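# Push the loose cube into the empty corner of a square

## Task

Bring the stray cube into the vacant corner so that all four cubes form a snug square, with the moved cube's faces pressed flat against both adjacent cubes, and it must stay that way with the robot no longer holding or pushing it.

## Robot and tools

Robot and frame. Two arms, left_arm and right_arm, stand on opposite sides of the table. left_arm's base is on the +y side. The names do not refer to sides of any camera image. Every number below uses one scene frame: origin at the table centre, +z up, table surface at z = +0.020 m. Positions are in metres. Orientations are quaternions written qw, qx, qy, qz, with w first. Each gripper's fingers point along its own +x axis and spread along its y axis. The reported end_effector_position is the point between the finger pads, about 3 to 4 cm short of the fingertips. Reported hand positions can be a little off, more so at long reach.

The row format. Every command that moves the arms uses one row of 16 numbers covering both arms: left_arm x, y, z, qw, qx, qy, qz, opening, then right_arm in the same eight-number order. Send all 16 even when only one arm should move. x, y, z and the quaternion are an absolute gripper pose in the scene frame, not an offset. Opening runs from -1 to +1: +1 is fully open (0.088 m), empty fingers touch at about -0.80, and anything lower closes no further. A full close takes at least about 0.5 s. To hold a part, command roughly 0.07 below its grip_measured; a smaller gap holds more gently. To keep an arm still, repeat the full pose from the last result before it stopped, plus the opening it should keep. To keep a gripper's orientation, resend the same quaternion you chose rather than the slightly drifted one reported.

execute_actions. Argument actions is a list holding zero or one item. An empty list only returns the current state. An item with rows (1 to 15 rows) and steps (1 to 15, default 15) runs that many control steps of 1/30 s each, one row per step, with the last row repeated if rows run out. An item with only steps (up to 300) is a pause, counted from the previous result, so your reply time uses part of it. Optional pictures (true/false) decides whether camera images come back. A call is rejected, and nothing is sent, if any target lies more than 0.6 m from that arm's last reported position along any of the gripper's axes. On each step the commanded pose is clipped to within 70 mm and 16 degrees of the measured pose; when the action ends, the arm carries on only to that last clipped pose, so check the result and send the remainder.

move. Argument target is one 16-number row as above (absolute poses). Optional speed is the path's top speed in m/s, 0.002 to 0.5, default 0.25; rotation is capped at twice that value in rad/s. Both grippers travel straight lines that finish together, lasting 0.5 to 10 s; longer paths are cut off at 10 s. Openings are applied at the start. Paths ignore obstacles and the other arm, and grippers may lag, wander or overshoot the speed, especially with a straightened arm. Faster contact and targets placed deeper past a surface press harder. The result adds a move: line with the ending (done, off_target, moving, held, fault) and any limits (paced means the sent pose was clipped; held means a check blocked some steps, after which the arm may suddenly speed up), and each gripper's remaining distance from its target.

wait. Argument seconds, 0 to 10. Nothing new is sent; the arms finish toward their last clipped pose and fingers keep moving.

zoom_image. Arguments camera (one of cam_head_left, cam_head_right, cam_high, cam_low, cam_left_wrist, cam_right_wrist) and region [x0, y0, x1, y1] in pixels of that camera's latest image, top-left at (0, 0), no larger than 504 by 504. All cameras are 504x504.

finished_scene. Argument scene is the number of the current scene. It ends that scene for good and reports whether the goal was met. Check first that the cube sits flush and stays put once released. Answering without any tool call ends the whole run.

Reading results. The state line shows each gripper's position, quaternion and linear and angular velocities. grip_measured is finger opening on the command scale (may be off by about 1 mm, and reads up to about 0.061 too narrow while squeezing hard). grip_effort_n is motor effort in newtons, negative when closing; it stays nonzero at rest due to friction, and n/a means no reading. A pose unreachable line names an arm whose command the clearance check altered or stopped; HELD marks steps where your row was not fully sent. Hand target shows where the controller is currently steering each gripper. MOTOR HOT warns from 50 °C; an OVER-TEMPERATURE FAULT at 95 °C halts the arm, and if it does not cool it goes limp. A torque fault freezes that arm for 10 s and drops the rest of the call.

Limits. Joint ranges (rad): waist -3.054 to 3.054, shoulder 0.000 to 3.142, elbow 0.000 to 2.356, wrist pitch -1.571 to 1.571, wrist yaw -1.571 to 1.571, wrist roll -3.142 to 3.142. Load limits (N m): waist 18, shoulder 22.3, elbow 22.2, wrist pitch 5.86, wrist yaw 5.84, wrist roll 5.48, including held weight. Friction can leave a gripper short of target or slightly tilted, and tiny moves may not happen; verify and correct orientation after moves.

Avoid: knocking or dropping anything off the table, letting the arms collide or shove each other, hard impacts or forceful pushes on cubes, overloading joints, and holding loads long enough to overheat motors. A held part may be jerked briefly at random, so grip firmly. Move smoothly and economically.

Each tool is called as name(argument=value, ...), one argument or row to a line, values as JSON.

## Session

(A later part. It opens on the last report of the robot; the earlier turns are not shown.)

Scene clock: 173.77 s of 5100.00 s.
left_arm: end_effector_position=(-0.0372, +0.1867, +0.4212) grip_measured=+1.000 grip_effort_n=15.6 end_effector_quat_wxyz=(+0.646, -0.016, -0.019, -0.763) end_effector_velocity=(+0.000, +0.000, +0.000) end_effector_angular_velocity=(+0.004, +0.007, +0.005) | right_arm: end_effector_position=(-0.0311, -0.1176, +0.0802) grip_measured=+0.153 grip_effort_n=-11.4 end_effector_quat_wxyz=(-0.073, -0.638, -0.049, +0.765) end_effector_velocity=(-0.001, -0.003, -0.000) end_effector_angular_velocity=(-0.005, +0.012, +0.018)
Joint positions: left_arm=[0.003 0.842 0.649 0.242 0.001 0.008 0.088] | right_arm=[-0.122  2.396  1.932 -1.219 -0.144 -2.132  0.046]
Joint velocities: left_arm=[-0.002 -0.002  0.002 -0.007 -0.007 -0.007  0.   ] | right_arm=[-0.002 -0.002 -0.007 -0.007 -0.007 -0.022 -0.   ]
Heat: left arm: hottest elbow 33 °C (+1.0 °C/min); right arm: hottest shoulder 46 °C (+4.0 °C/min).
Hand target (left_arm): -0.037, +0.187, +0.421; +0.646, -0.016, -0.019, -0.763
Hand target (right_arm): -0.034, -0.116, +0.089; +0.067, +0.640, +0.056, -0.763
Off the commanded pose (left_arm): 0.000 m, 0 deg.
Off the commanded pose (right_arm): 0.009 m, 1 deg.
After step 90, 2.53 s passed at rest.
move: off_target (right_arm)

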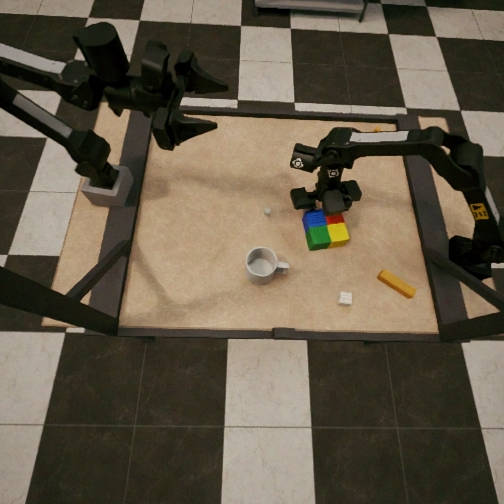

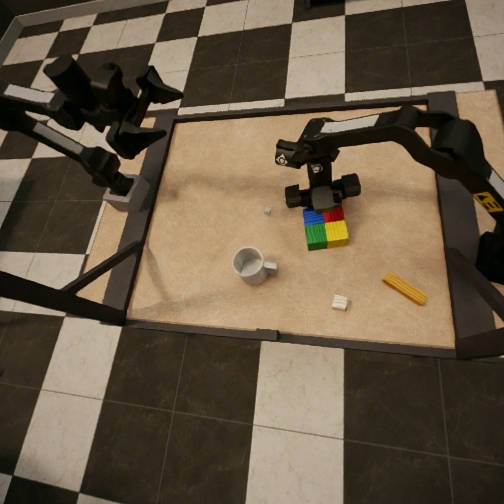

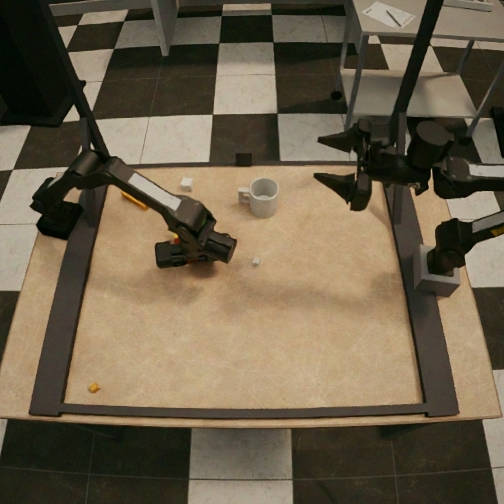

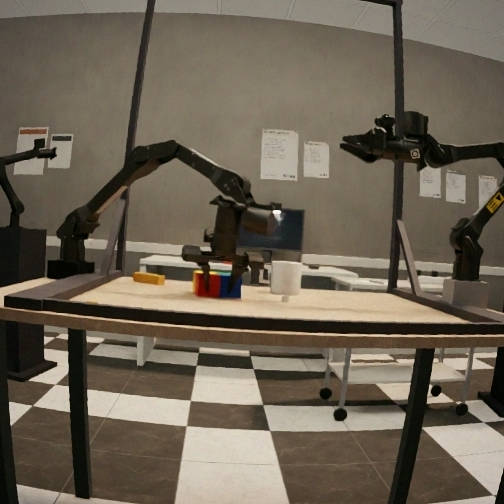

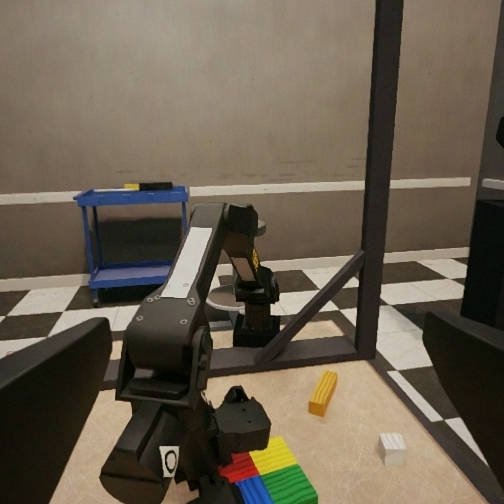

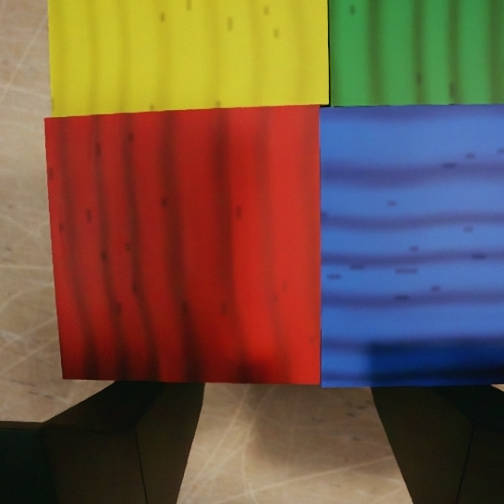

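move(
  target=[-0.0372,0.1867,0.4211,0.646,-0.016,-0.019,-0.763,1, -0.01,-0.113,0.15,-0.067,-0.64,-0.056,0.763,0.15],
  speed=0.15,
)

move(
  target=[-0.0372,0.1867,0.4211,0.646,-0.016,-0.019,-0.763,1, -0.081,-0.209,0.145,0.487,-0.496,0.409,0.591,0.15],
  speed=0.45,
)

move(
  target=[-0.0372,0.1867,0.4211,0.646,-0.016,-0.019,-0.763,1, -0.081,-0.209,0.075,0.487,-0.496,0.409,0.591,0.15],
  speed=0.12,
)

Scene clock: 181.20 s of 5100.00 s.
left_arm: end_effector_position=(-0.0372, +0.1867, +0.4212) grip_measured=+1.000 grip_effort_n=15.1 end_effector_quat_wxyz=(+0.646, -0.016, -0.019, -0.763) end_effector_velocity=(-0.001, +0.001, -0.002) end_effector_angular_velocity=(+0.008, +0.006, -0.000) | right_arm: end_effector_position=(-0.0108, -0.1140, +0.1540) grip_measured=+0.153 grip_effort_n=-10.9 end_effector_quat_wxyz=(+0.063, +0.642, +0.057, -0.762) end_effector_velocity=(-0.001, -0.002, +0.004) end_effector_angular_velocity=(-0.002, +0.010, +0.004)
Joint positions: left_arm=[0.003 0.842 0.649 0.242 0.001 0.008 0.088] | right_arm=[-0.161  2.397  2.231 -1.495 -0.144 -2.167  0.046]
Joint velocities: left_arm=[-0.007 -0.002 -0.002 -0.007 -0.007 -0.007  0.   ] | right_arm=[-0.002 -0.002  0.012 -0.022 -0.007 -0.007  0.   ]
Heat: left arm: hottest elbow 33 °C (+1.0 °C/min); right arm: hottest shoulder 46 °C (+4.0 °C/min).
Hand target (left_arm): -0.037, +0.187, +0.421; +0.646, -0.016, -0.019, -0.763
Hand target (right_arm): -0.010, -0.113, +0.150; +0.067, +0.640, +0.056, -0.763
Off the commanded pose (left_arm): 0.000 m, 0 deg.
Off the commanded pose (right_arm): 0.004 m, 0 deg.
After step 90, 3.50 s passed at rest.
move: done

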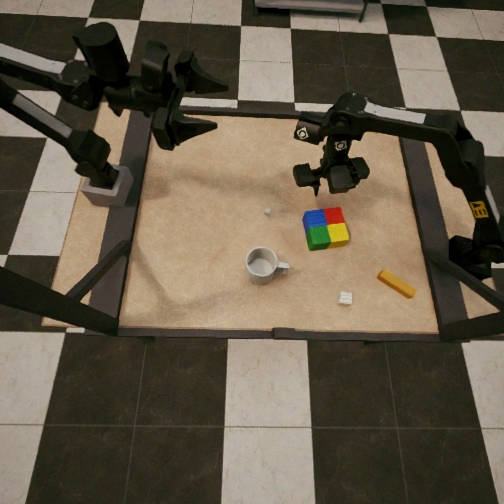

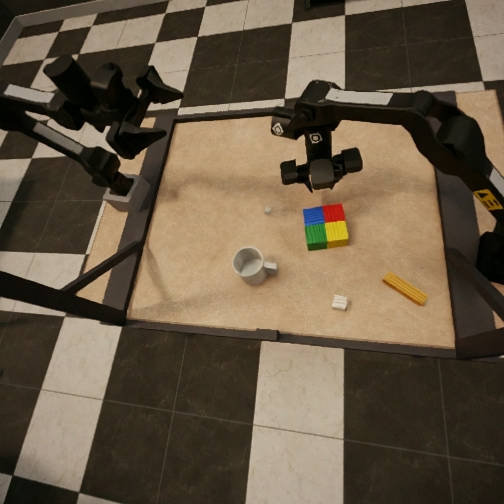

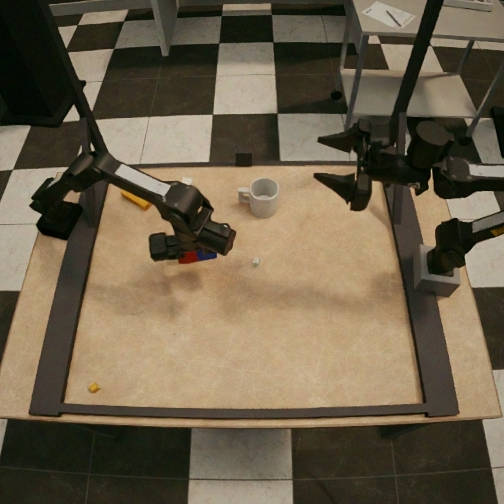

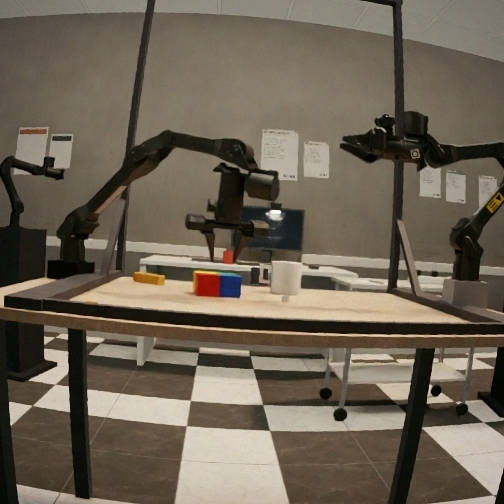

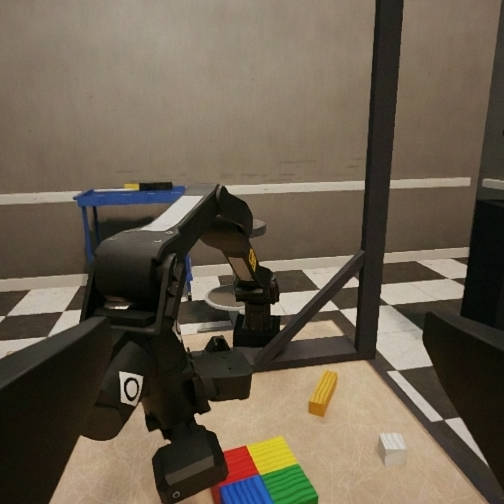

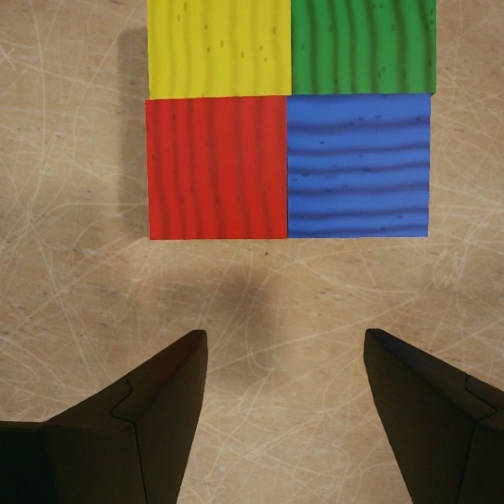

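Scene clock: 183.47 s of 5100.00 s.
left_arm: end_effector_position=(-0.0372, +0.1867, +0.4212) grip_measured=+1.000 grip_effort_n=15.6 end_effector_quat_wxyz=(+0.646, -0.016, -0.019, -0.763) end_effector_velocity=(+0.000, +0.000, +0.000) end_effector_angular_velocity=(+0.004, +0.007, +0.005) | right_arm: end_effector_position=(-0.0804, -0.2088, +0.1402) grip_measured=+0.153 grip_effort_n=-11.4 end_effector_quat_wxyz=(+0.481, -0.498, +0.413, +0.592) end_effector_velocity=(-0.000, -0.000, +0.001) end_effector_angular_velocity=(+0.009, +0.006, -0.009)
Joint positions: left_arm=[0.003 0.842 0.649 0.242 0.001 0.008 0.088] | right_arm=[-0.061  1.738  1.189 -0.883 -0.089 -0.508  0.046]
Joint velocities: left_arm=[-0.002 -0.002  0.002 -0.007 -0.007 -0.007  0.   ] | right_arm=[-0.002 -0.007 -0.007  0.007 -0.007  0.007 -0.   ]
Heat: left arm: hottest elbow 33 °C (+1.0 °C/min); right arm: hottest shoulder 46 °C (+4.0 °C/min).
Hand target (left_arm): -0.037, +0.187, +0.421; +0.646, -0.016, -0.019, -0.763
Hand target (right_arm): -0.081, -0.210, +0.144; +0.486, -0.496, +0.409, +0.591
Off the commanded pose (left_arm): 0.000 m, 0 deg.
Off the commanded pose (right_arm): 0.005 m, 1 deg.
move: done

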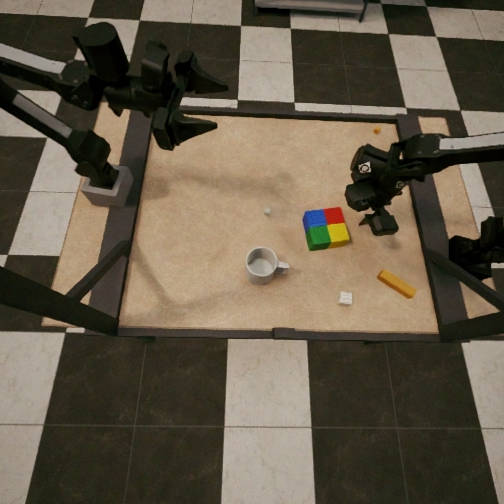

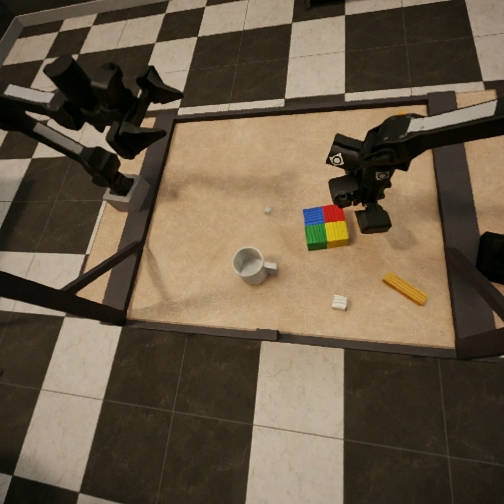

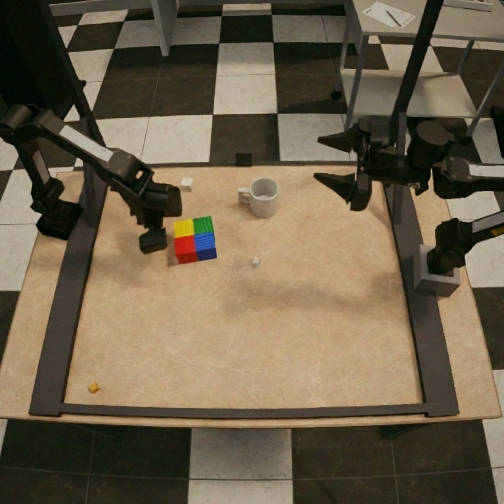

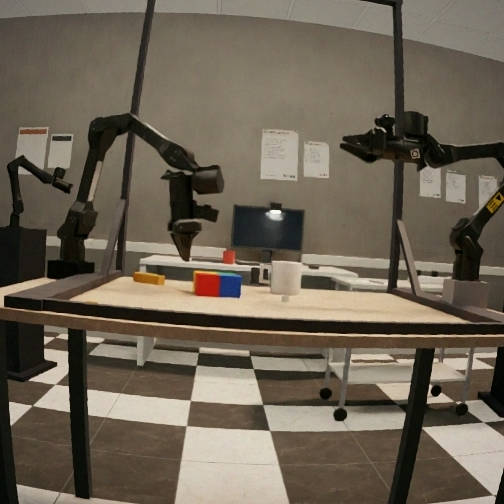

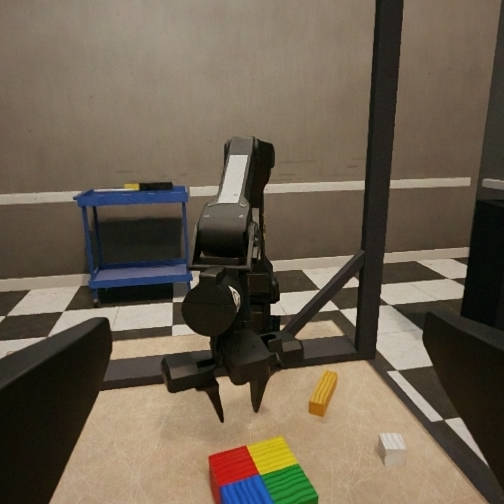

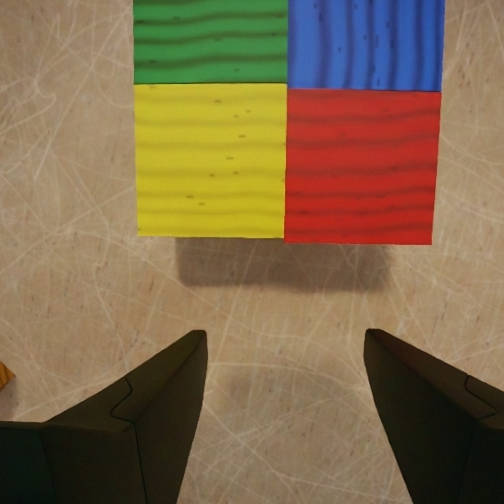

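Scene clock: 184.43 s of 5100.00 s.
left_arm: end_effector_position=(-0.0372, +0.1867, +0.4212) grip_measured=+1.000 grip_effort_n=15.6 end_effector_quat_wxyz=(+0.646, -0.016, -0.019, -0.763) end_effector_velocity=(-0.000, +0.000, -0.011) end_effector_angular_velocity=(+0.040, -0.014, -0.005) | right_arm: end_effector_position=(-0.0800, -0.2071, +0.0796) grip_measured=+0.153 grip_effort_n=-10.9 end_effector_quat_wxyz=(+0.490, -0.494, +0.404, +0.594) end_effector_velocity=(-0.004, +0.002, -0.001) end_effector_angular_velocity=(+0.009, +0.018, +0.013)
Joint positions: left_arm=[0.003 0.842 0.649 0.242 0.001 0.008 0.088] | right_arm=[-0.06   1.824  1.027 -0.609 -0.088 -0.506  0.046]
Joint velocities: left_arm=[ 0.002 -0.002 -0.007 -0.037  0.007  0.007  0.   ] | right_arm=[ 0.002  0.002 -0.002  0.007 -0.022 -0.007 -0.   ]
Heat: left arm: hottest elbow 33 °C (+1.0 °C/min); right arm: hottest shoulder 46 °C (+3.1 °C/min).
Hand target (left_arm): -0.037, +0.187, +0.421; +0.646, -0.016, -0.019, -0.763
Hand target (right_arm): -0.081, -0.209, +0.075; +0.487, -0.496, +0.409, +0.591
Off the commanded pose (left_arm): 0.000 m, 0 deg.
Off the commanded pose (right_arm): 0.005 m, 1 deg.
move: done

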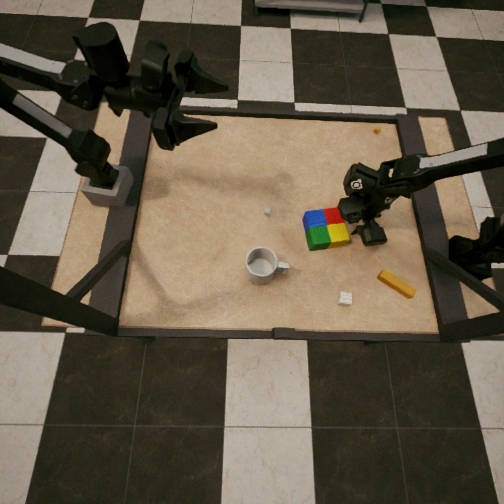

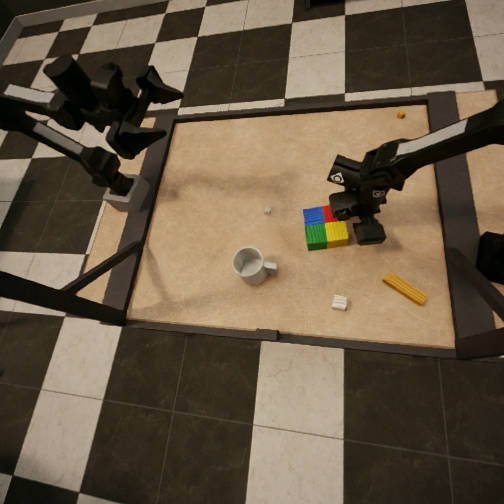

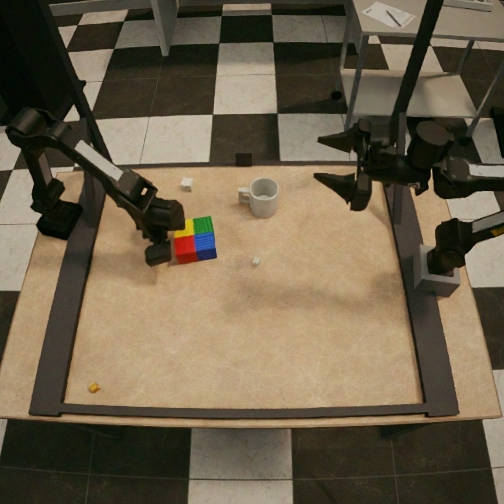

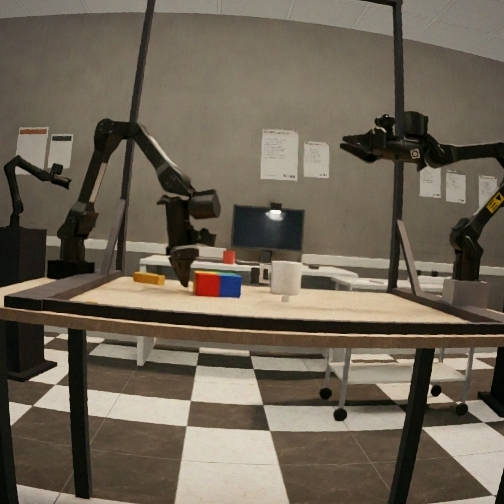

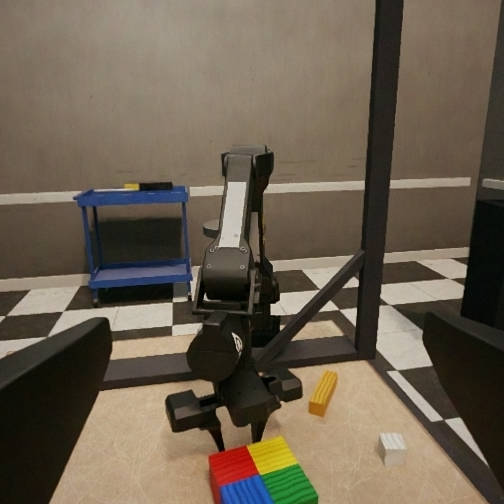

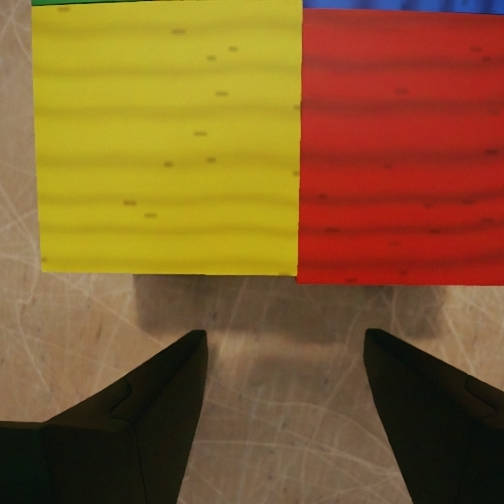

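execute_actions(
  actions=[],
)

Scene clock: 197.20 s of 5100.00 s.
left_arm: end_effector_position=(-0.0372, +0.1867, +0.4212) grip_measured=+1.000 grip_effort_n=15.6 end_effector_quat_wxyz=(+0.646, -0.016, -0.019, -0.763) end_effector_velocity=(+0.000, +0.000, -0.008) end_effector_angular_velocity=(+0.025, -0.011, +0.005) | right_arm: end_effector_position=(-0.0800, -0.2069, +0.0796) grip_measured=+0.153 grip_effort_n=-10.9 end_effector_quat_wxyz=(+0.490, -0.494, +0.404, +0.594) end_effector_velocity=(+0.000, -0.004, -0.001) end_effector_angular_velocity=(-0.010, +0.012, -0.013)
Joint positions: left_arm=[0.003 0.842 0.649 0.242 0.001 0.008 0.088] | right_arm=[-0.06   1.824  1.027 -0.608 -0.088 -0.506  0.046]
Joint velocities: left_arm=[-0.002 -0.002 -0.007 -0.022 -0.007  0.007  0.   ] | right_arm=[-0.007 -0.002 -0.007 -0.007 -0.007  0.007 -0.   ]
Heat: left arm: hottest wrist pitch 34 °C (+1.0 °C/min); right arm: hottest shoulder 42 °C (-3.0 °C/min).
Hand target (left_arm): -0.037, +0.187, +0.421; +0.646, -0.016, -0.019, -0.763
Hand target (right_arm): -0.081, -0.209, +0.075; +0.487, -0.496, +0.409, +0.591
Off the commanded pose (left_arm): 0.000 m, 0 deg.
Off the commanded pose (right_arm): 0.005 m, 1 deg.
Steps of this call (steps 1 to 90: nothing new was sent; then 9.77 s passed at rest). Readings (end_effector_position):
1: left_arm (-0.0372, +0.1867, +0.4212) | right_arm (-0.0800, -0.2071, +0.0796)
2: left_arm (-0.0372, +0.1867, +0.4212) | right_arm (-0.0800, -0.2070, +0.0796)
4: left_arm (-0.0372, +0.1867, +0.4212) | right_arm (-0.0800, -0.2069, +0.0796)
8: left_arm (-0.0372, +0.1867, +0.4212) | right_arm (-0.0800, -0.2069, +0.0796)
90: the state above

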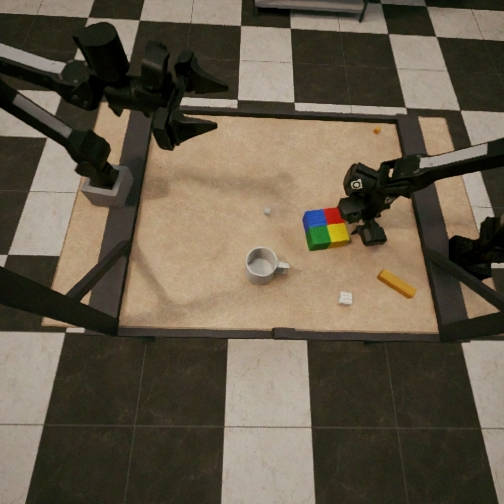

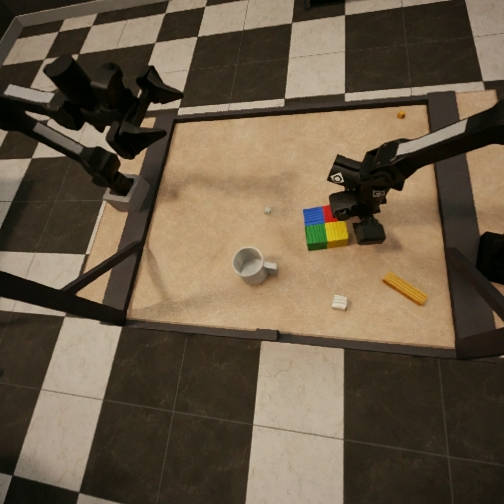

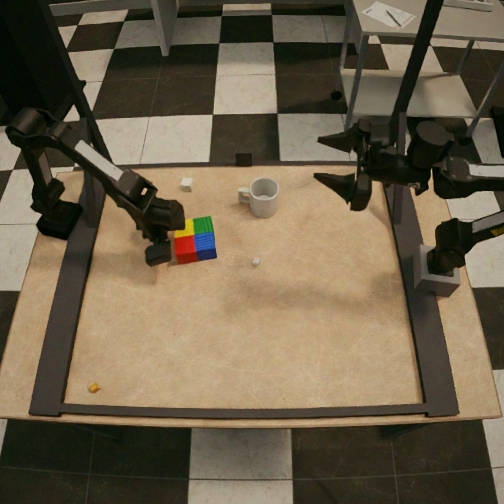

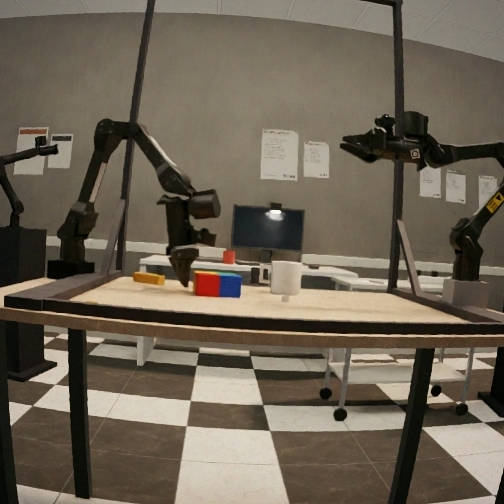

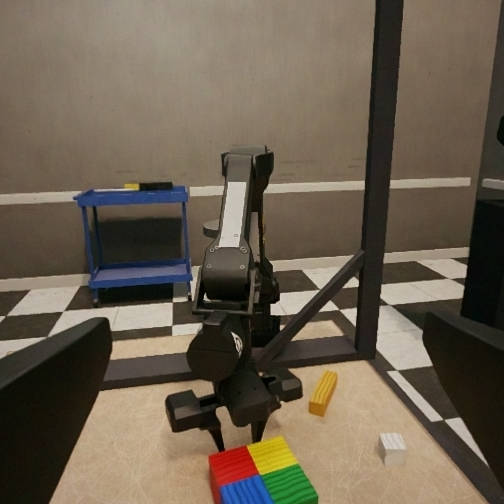

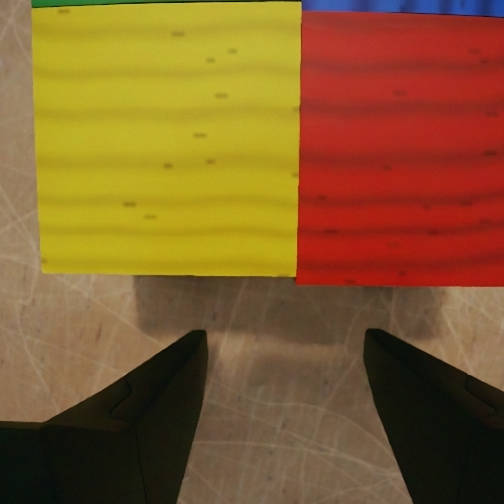

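move(
  target=[-0.0372,0.1867,0.4211,0.646,-0.016,-0.019,-0.763,1,-0.0832,-0.190,0.077,0.492,-0.492,0.413,0.587,0.15],
  speed=0.015,
)

Scene clock: 201.00 s of 5100.00 s.
left_arm: end_effector_position=(-0.0372, +0.1867, +0.4212) grip_measured=+1.000 grip_effort_n=15.6 end_effector_quat_wxyz=(+0.646, -0.016, -0.019, -0.763) end_effector_velocity=(+0.000, +0.000, -0.005) end_effector_angular_velocity=(+0.023, +0.004, +0.005) | right_arm: end_effector_position=(-0.0834, -0.1919, +0.0787) grip_measured=+0.153 grip_effort_n=-10.9 end_effector_quat_wxyz=(+0.492, -0.491, +0.411, +0.590) end_effector_velocity=(+0.000, -0.006, -0.001) end_effector_angular_velocity=(-0.023, +0.001, -0.011)
Joint positions: left_arm=[0.003 0.842 0.649 0.242 0.001 0.008 0.088] | right_arm=[-0.035  1.875  1.091 -0.626 -0.083 -0.464  0.046]
Joint velocities: left_arm=[-0.002 -0.002 -0.002 -0.022 -0.007 -0.007  0.   ] | right_arm=[-0.002 -0.002 -0.002 -0.022  0.007  0.007 -0.   ]
Heat: left arm: hottest wrist pitch 34 °C (+1.0 °C/min); right arm: hottest shoulder 41 °C (-4.0 °C/min).
Hand target (left_arm): -0.037, +0.187, +0.421; +0.646, -0.016, -0.019, -0.763
Hand target (right_arm): -0.083, -0.190, +0.077; +0.492, -0.492, +0.413, +0.587
Off the commanded pose (left_arm): 0.000 m, 0 deg.
Off the commanded pose (right_arm): 0.003 m, 0 deg.
move: done

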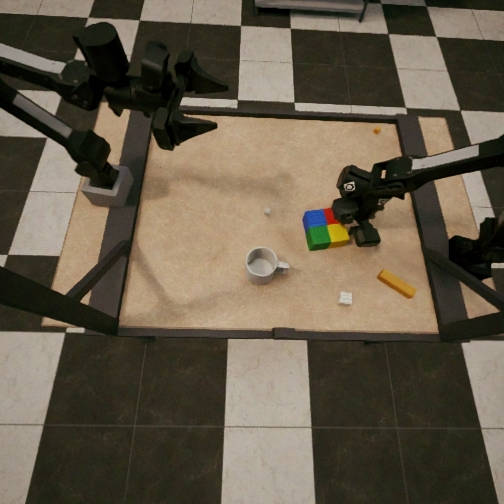

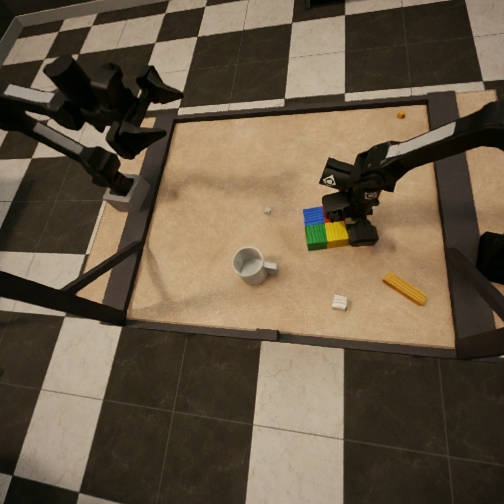

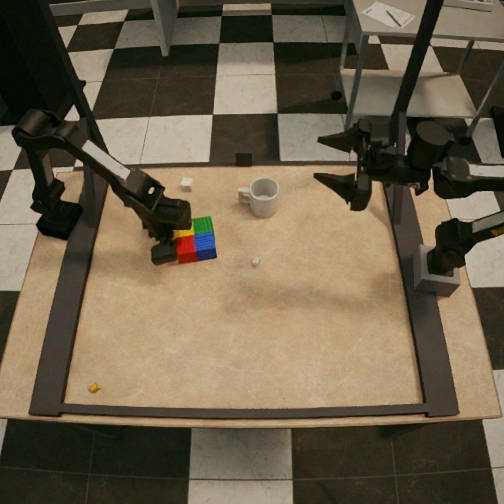

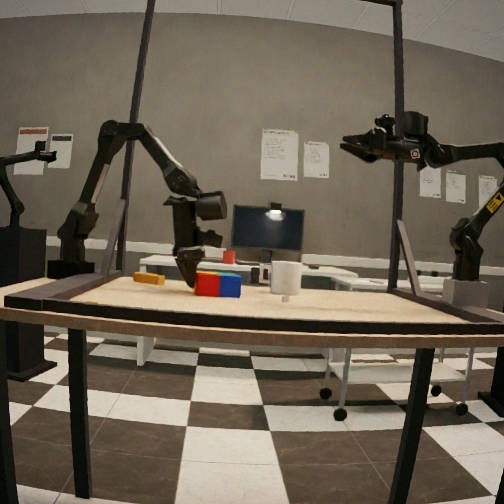

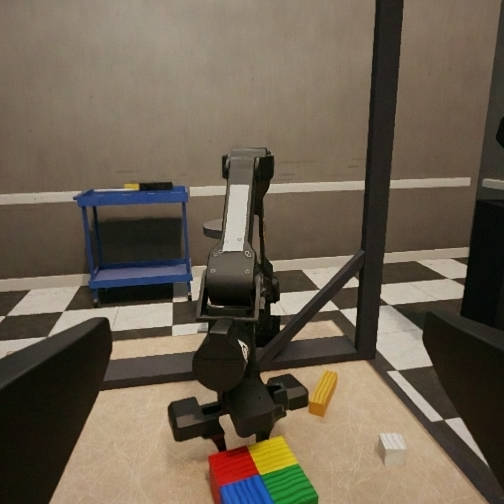

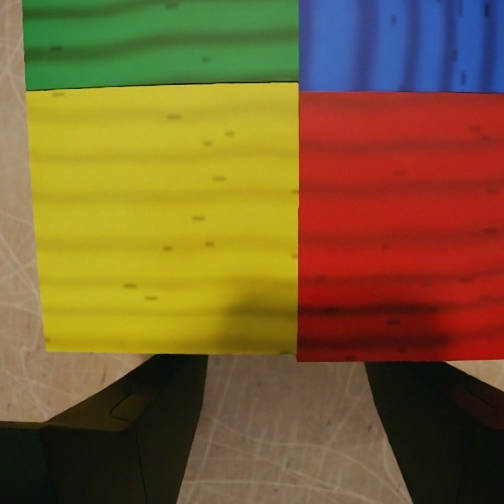

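move(
  target=[-0.0372,0.1867,0.4211,0.646,-0.016,-0.019,-0.763,1,-0.0841,-0.185,0.077,0.492,-0.492,0.413,0.587,0.15],
  speed=0.008,
)

Scene clock: 205.77 s of 5100.00 s.
left_arm: end_effector_position=(-0.0372, +0.1867, +0.4212) grip_measured=+1.000 grip_effort_n=15.6 end_effector_quat_wxyz=(+0.646, -0.016, -0.019, -0.763) end_effector_velocity=(+0.003, +0.001, -0.004) end_effector_angular_velocity=(+0.021, +0.020, +0.018) | right_arm: end_effector_position=(-0.0838, -0.1877, +0.0786) grip_measured=+0.153 grip_effort_n=-10.9 end_effector_quat_wxyz=(+0.493, -0.492, +0.412, +0.588) end_effector_velocity=(-0.003, -0.000, -0.000) end_effector_angular_velocity=(-0.001, +0.022, +0.008)
Joint positions: left_arm=[0.003 0.842 0.649 0.242 0.001 0.008 0.088] | right_arm=[-0.029  1.889  1.111 -0.633 -0.08  -0.456  0.046]
Joint velocities: left_arm=[-0.002 -0.007 -0.002 -0.022 -0.022 -0.022  0.   ] | right_arm=[-0.002  0.002  0.002 -0.007 -0.022 -0.007 -0.   ]
Heat: left arm: hottest wrist pitch 34 °C (+1.0 °C/min); right arm: hottest shoulder 40 °C (-6.1 °C/min).
Hand target (left_arm): -0.037, +0.187, +0.421; +0.646, -0.016, -0.019, -0.763
Hand target (right_arm): -0.084, -0.185, +0.077; +0.492, -0.492, +0.413, +0.587
Off the commanded pose (left_arm): 0.000 m, 0 deg.
Off the commanded pose (right_arm): 0.003 m, 0 deg.
After step 90, 0.67 s passed at rest.
move: done

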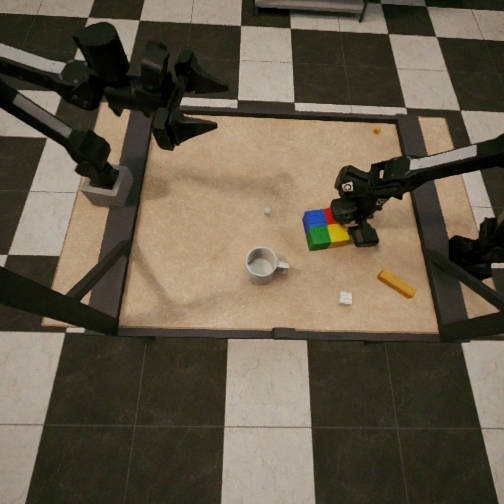

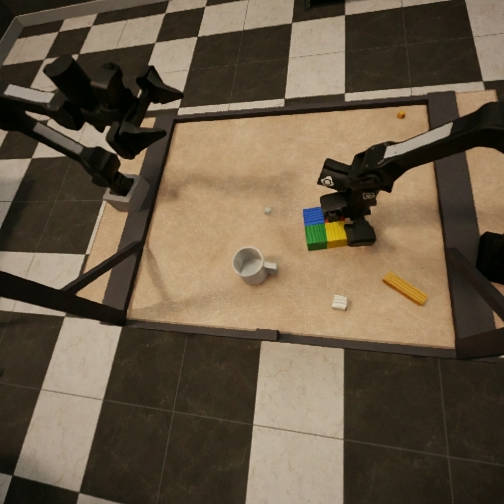

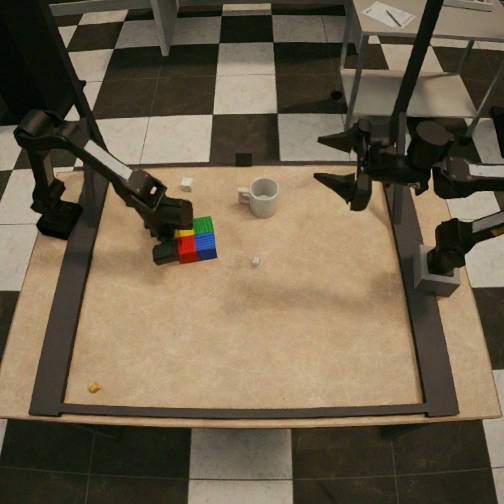

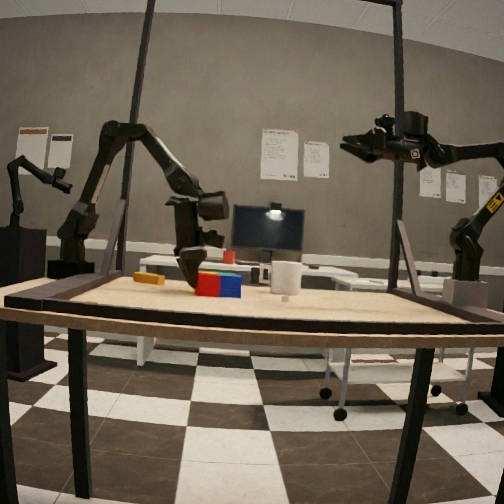

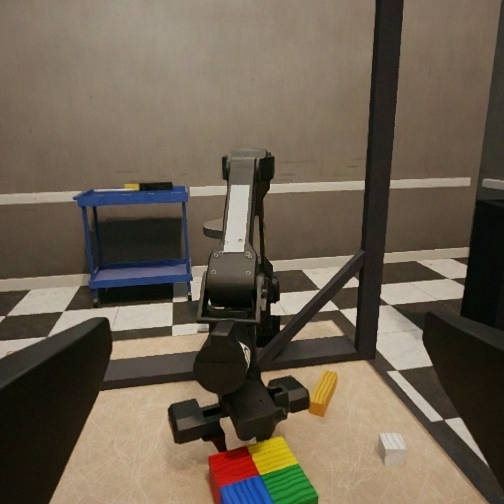

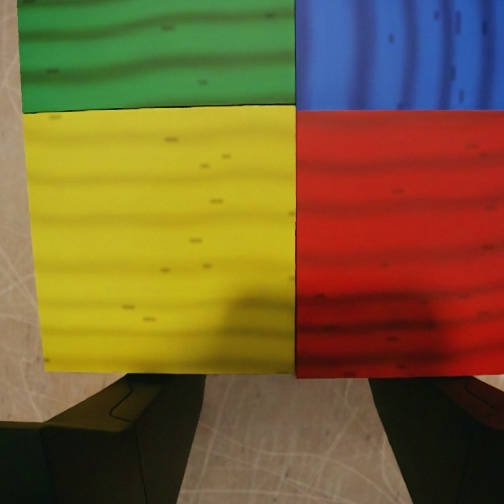

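Red is being pushed now; ~1 mm left.

move(
  target=[-0.0372,0.1867,0.4211,0.646,-0.016,-0.019,-0.763,1,-0.0848,-0.1832,0.077,0.492,-0.492,0.413,0.587,0.15],
  speed=0.006,
)

Scene clock: 210.20 s of 5100.00 s.
left_arm: end_effector_position=(-0.0372, +0.1867, +0.4212) grip_measured=+1.000 grip_effort_n=15.6 end_effector_quat_wxyz=(+0.646, -0.016, -0.019, -0.763) end_effector_velocity=(+0.003, -0.000, -0.002) end_effector_angular_velocity=(+0.009, +0.007, +0.019) | right_arm: end_effector_position=(-0.0841, -0.1865, +0.0787) grip_measured=+0.153 grip_effort_n=-10.9 end_effector_quat_wxyz=(+0.493, -0.492, +0.413, +0.587) end_effector_velocity=(+0.002, +0.000, +0.000) end_effector_angular_velocity=(+0.006, -0.013, +0.018)
Joint positions: left_arm=[0.003 0.842 0.649 0.242 0.001 0.008 0.088] | right_arm=[-0.027  1.893  1.117 -0.636 -0.078 -0.453  0.046]
Joint velocities: left_arm=[-0.002 -0.002 -0.002 -0.007 -0.022 -0.007  0.   ] | right_arm=[-0.002 -0.002 -0.002  0.007  0.007 -0.022 -0.   ]
Heat: left arm: hottest elbow 34 °C (+1.0 °C/min); right arm: hottest shoulder 39 °C (-7.1 °C/min).
Hand target (left_arm): -0.037, +0.187, +0.421; +0.646, -0.016, -0.019, -0.763
Hand target (right_arm): -0.085, -0.183, +0.077; +0.492, -0.492, +0.413, +0.587
Off the commanded pose (left_arm): 0.000 m, 0 deg.
Off the commanded pose (right_arm): 0.004 m, 0 deg.
After step 90, 0.40 s passed at rest.
move: done

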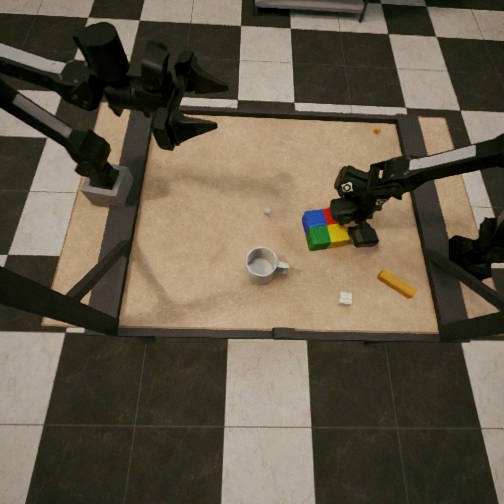

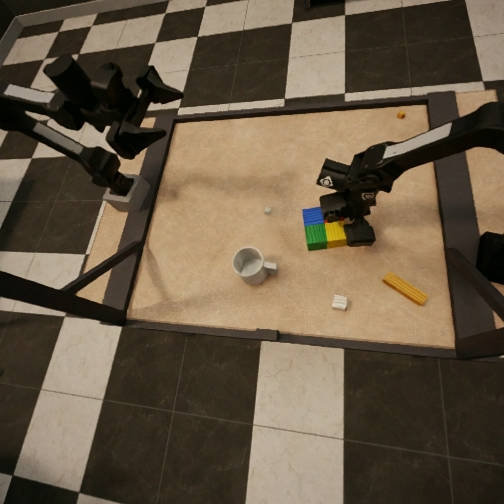

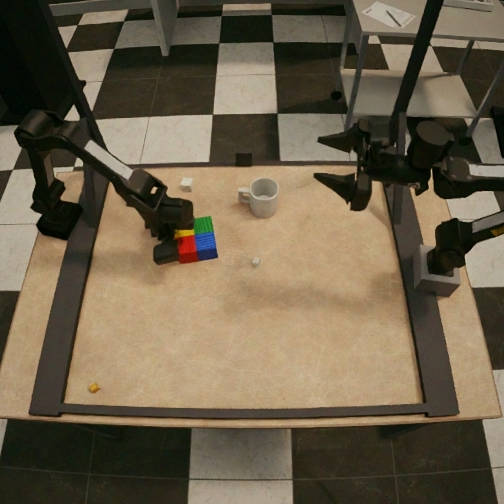

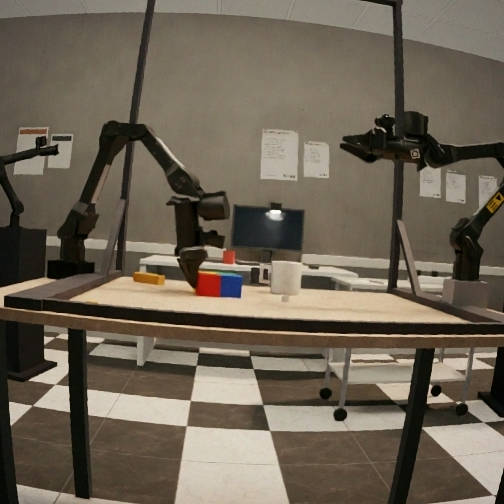

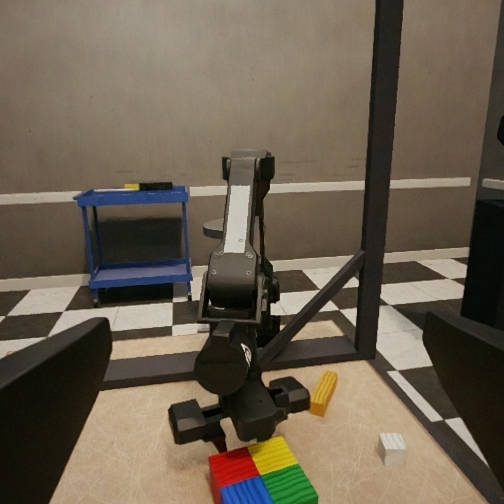

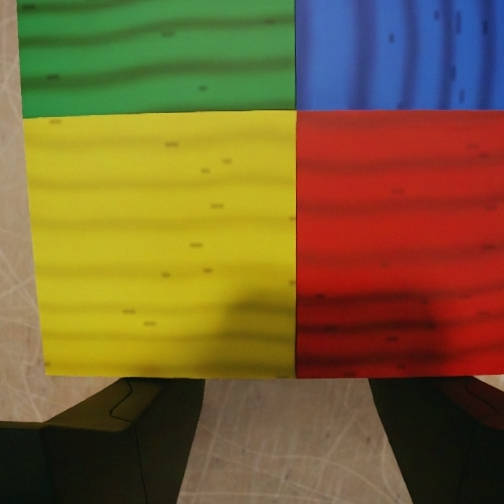

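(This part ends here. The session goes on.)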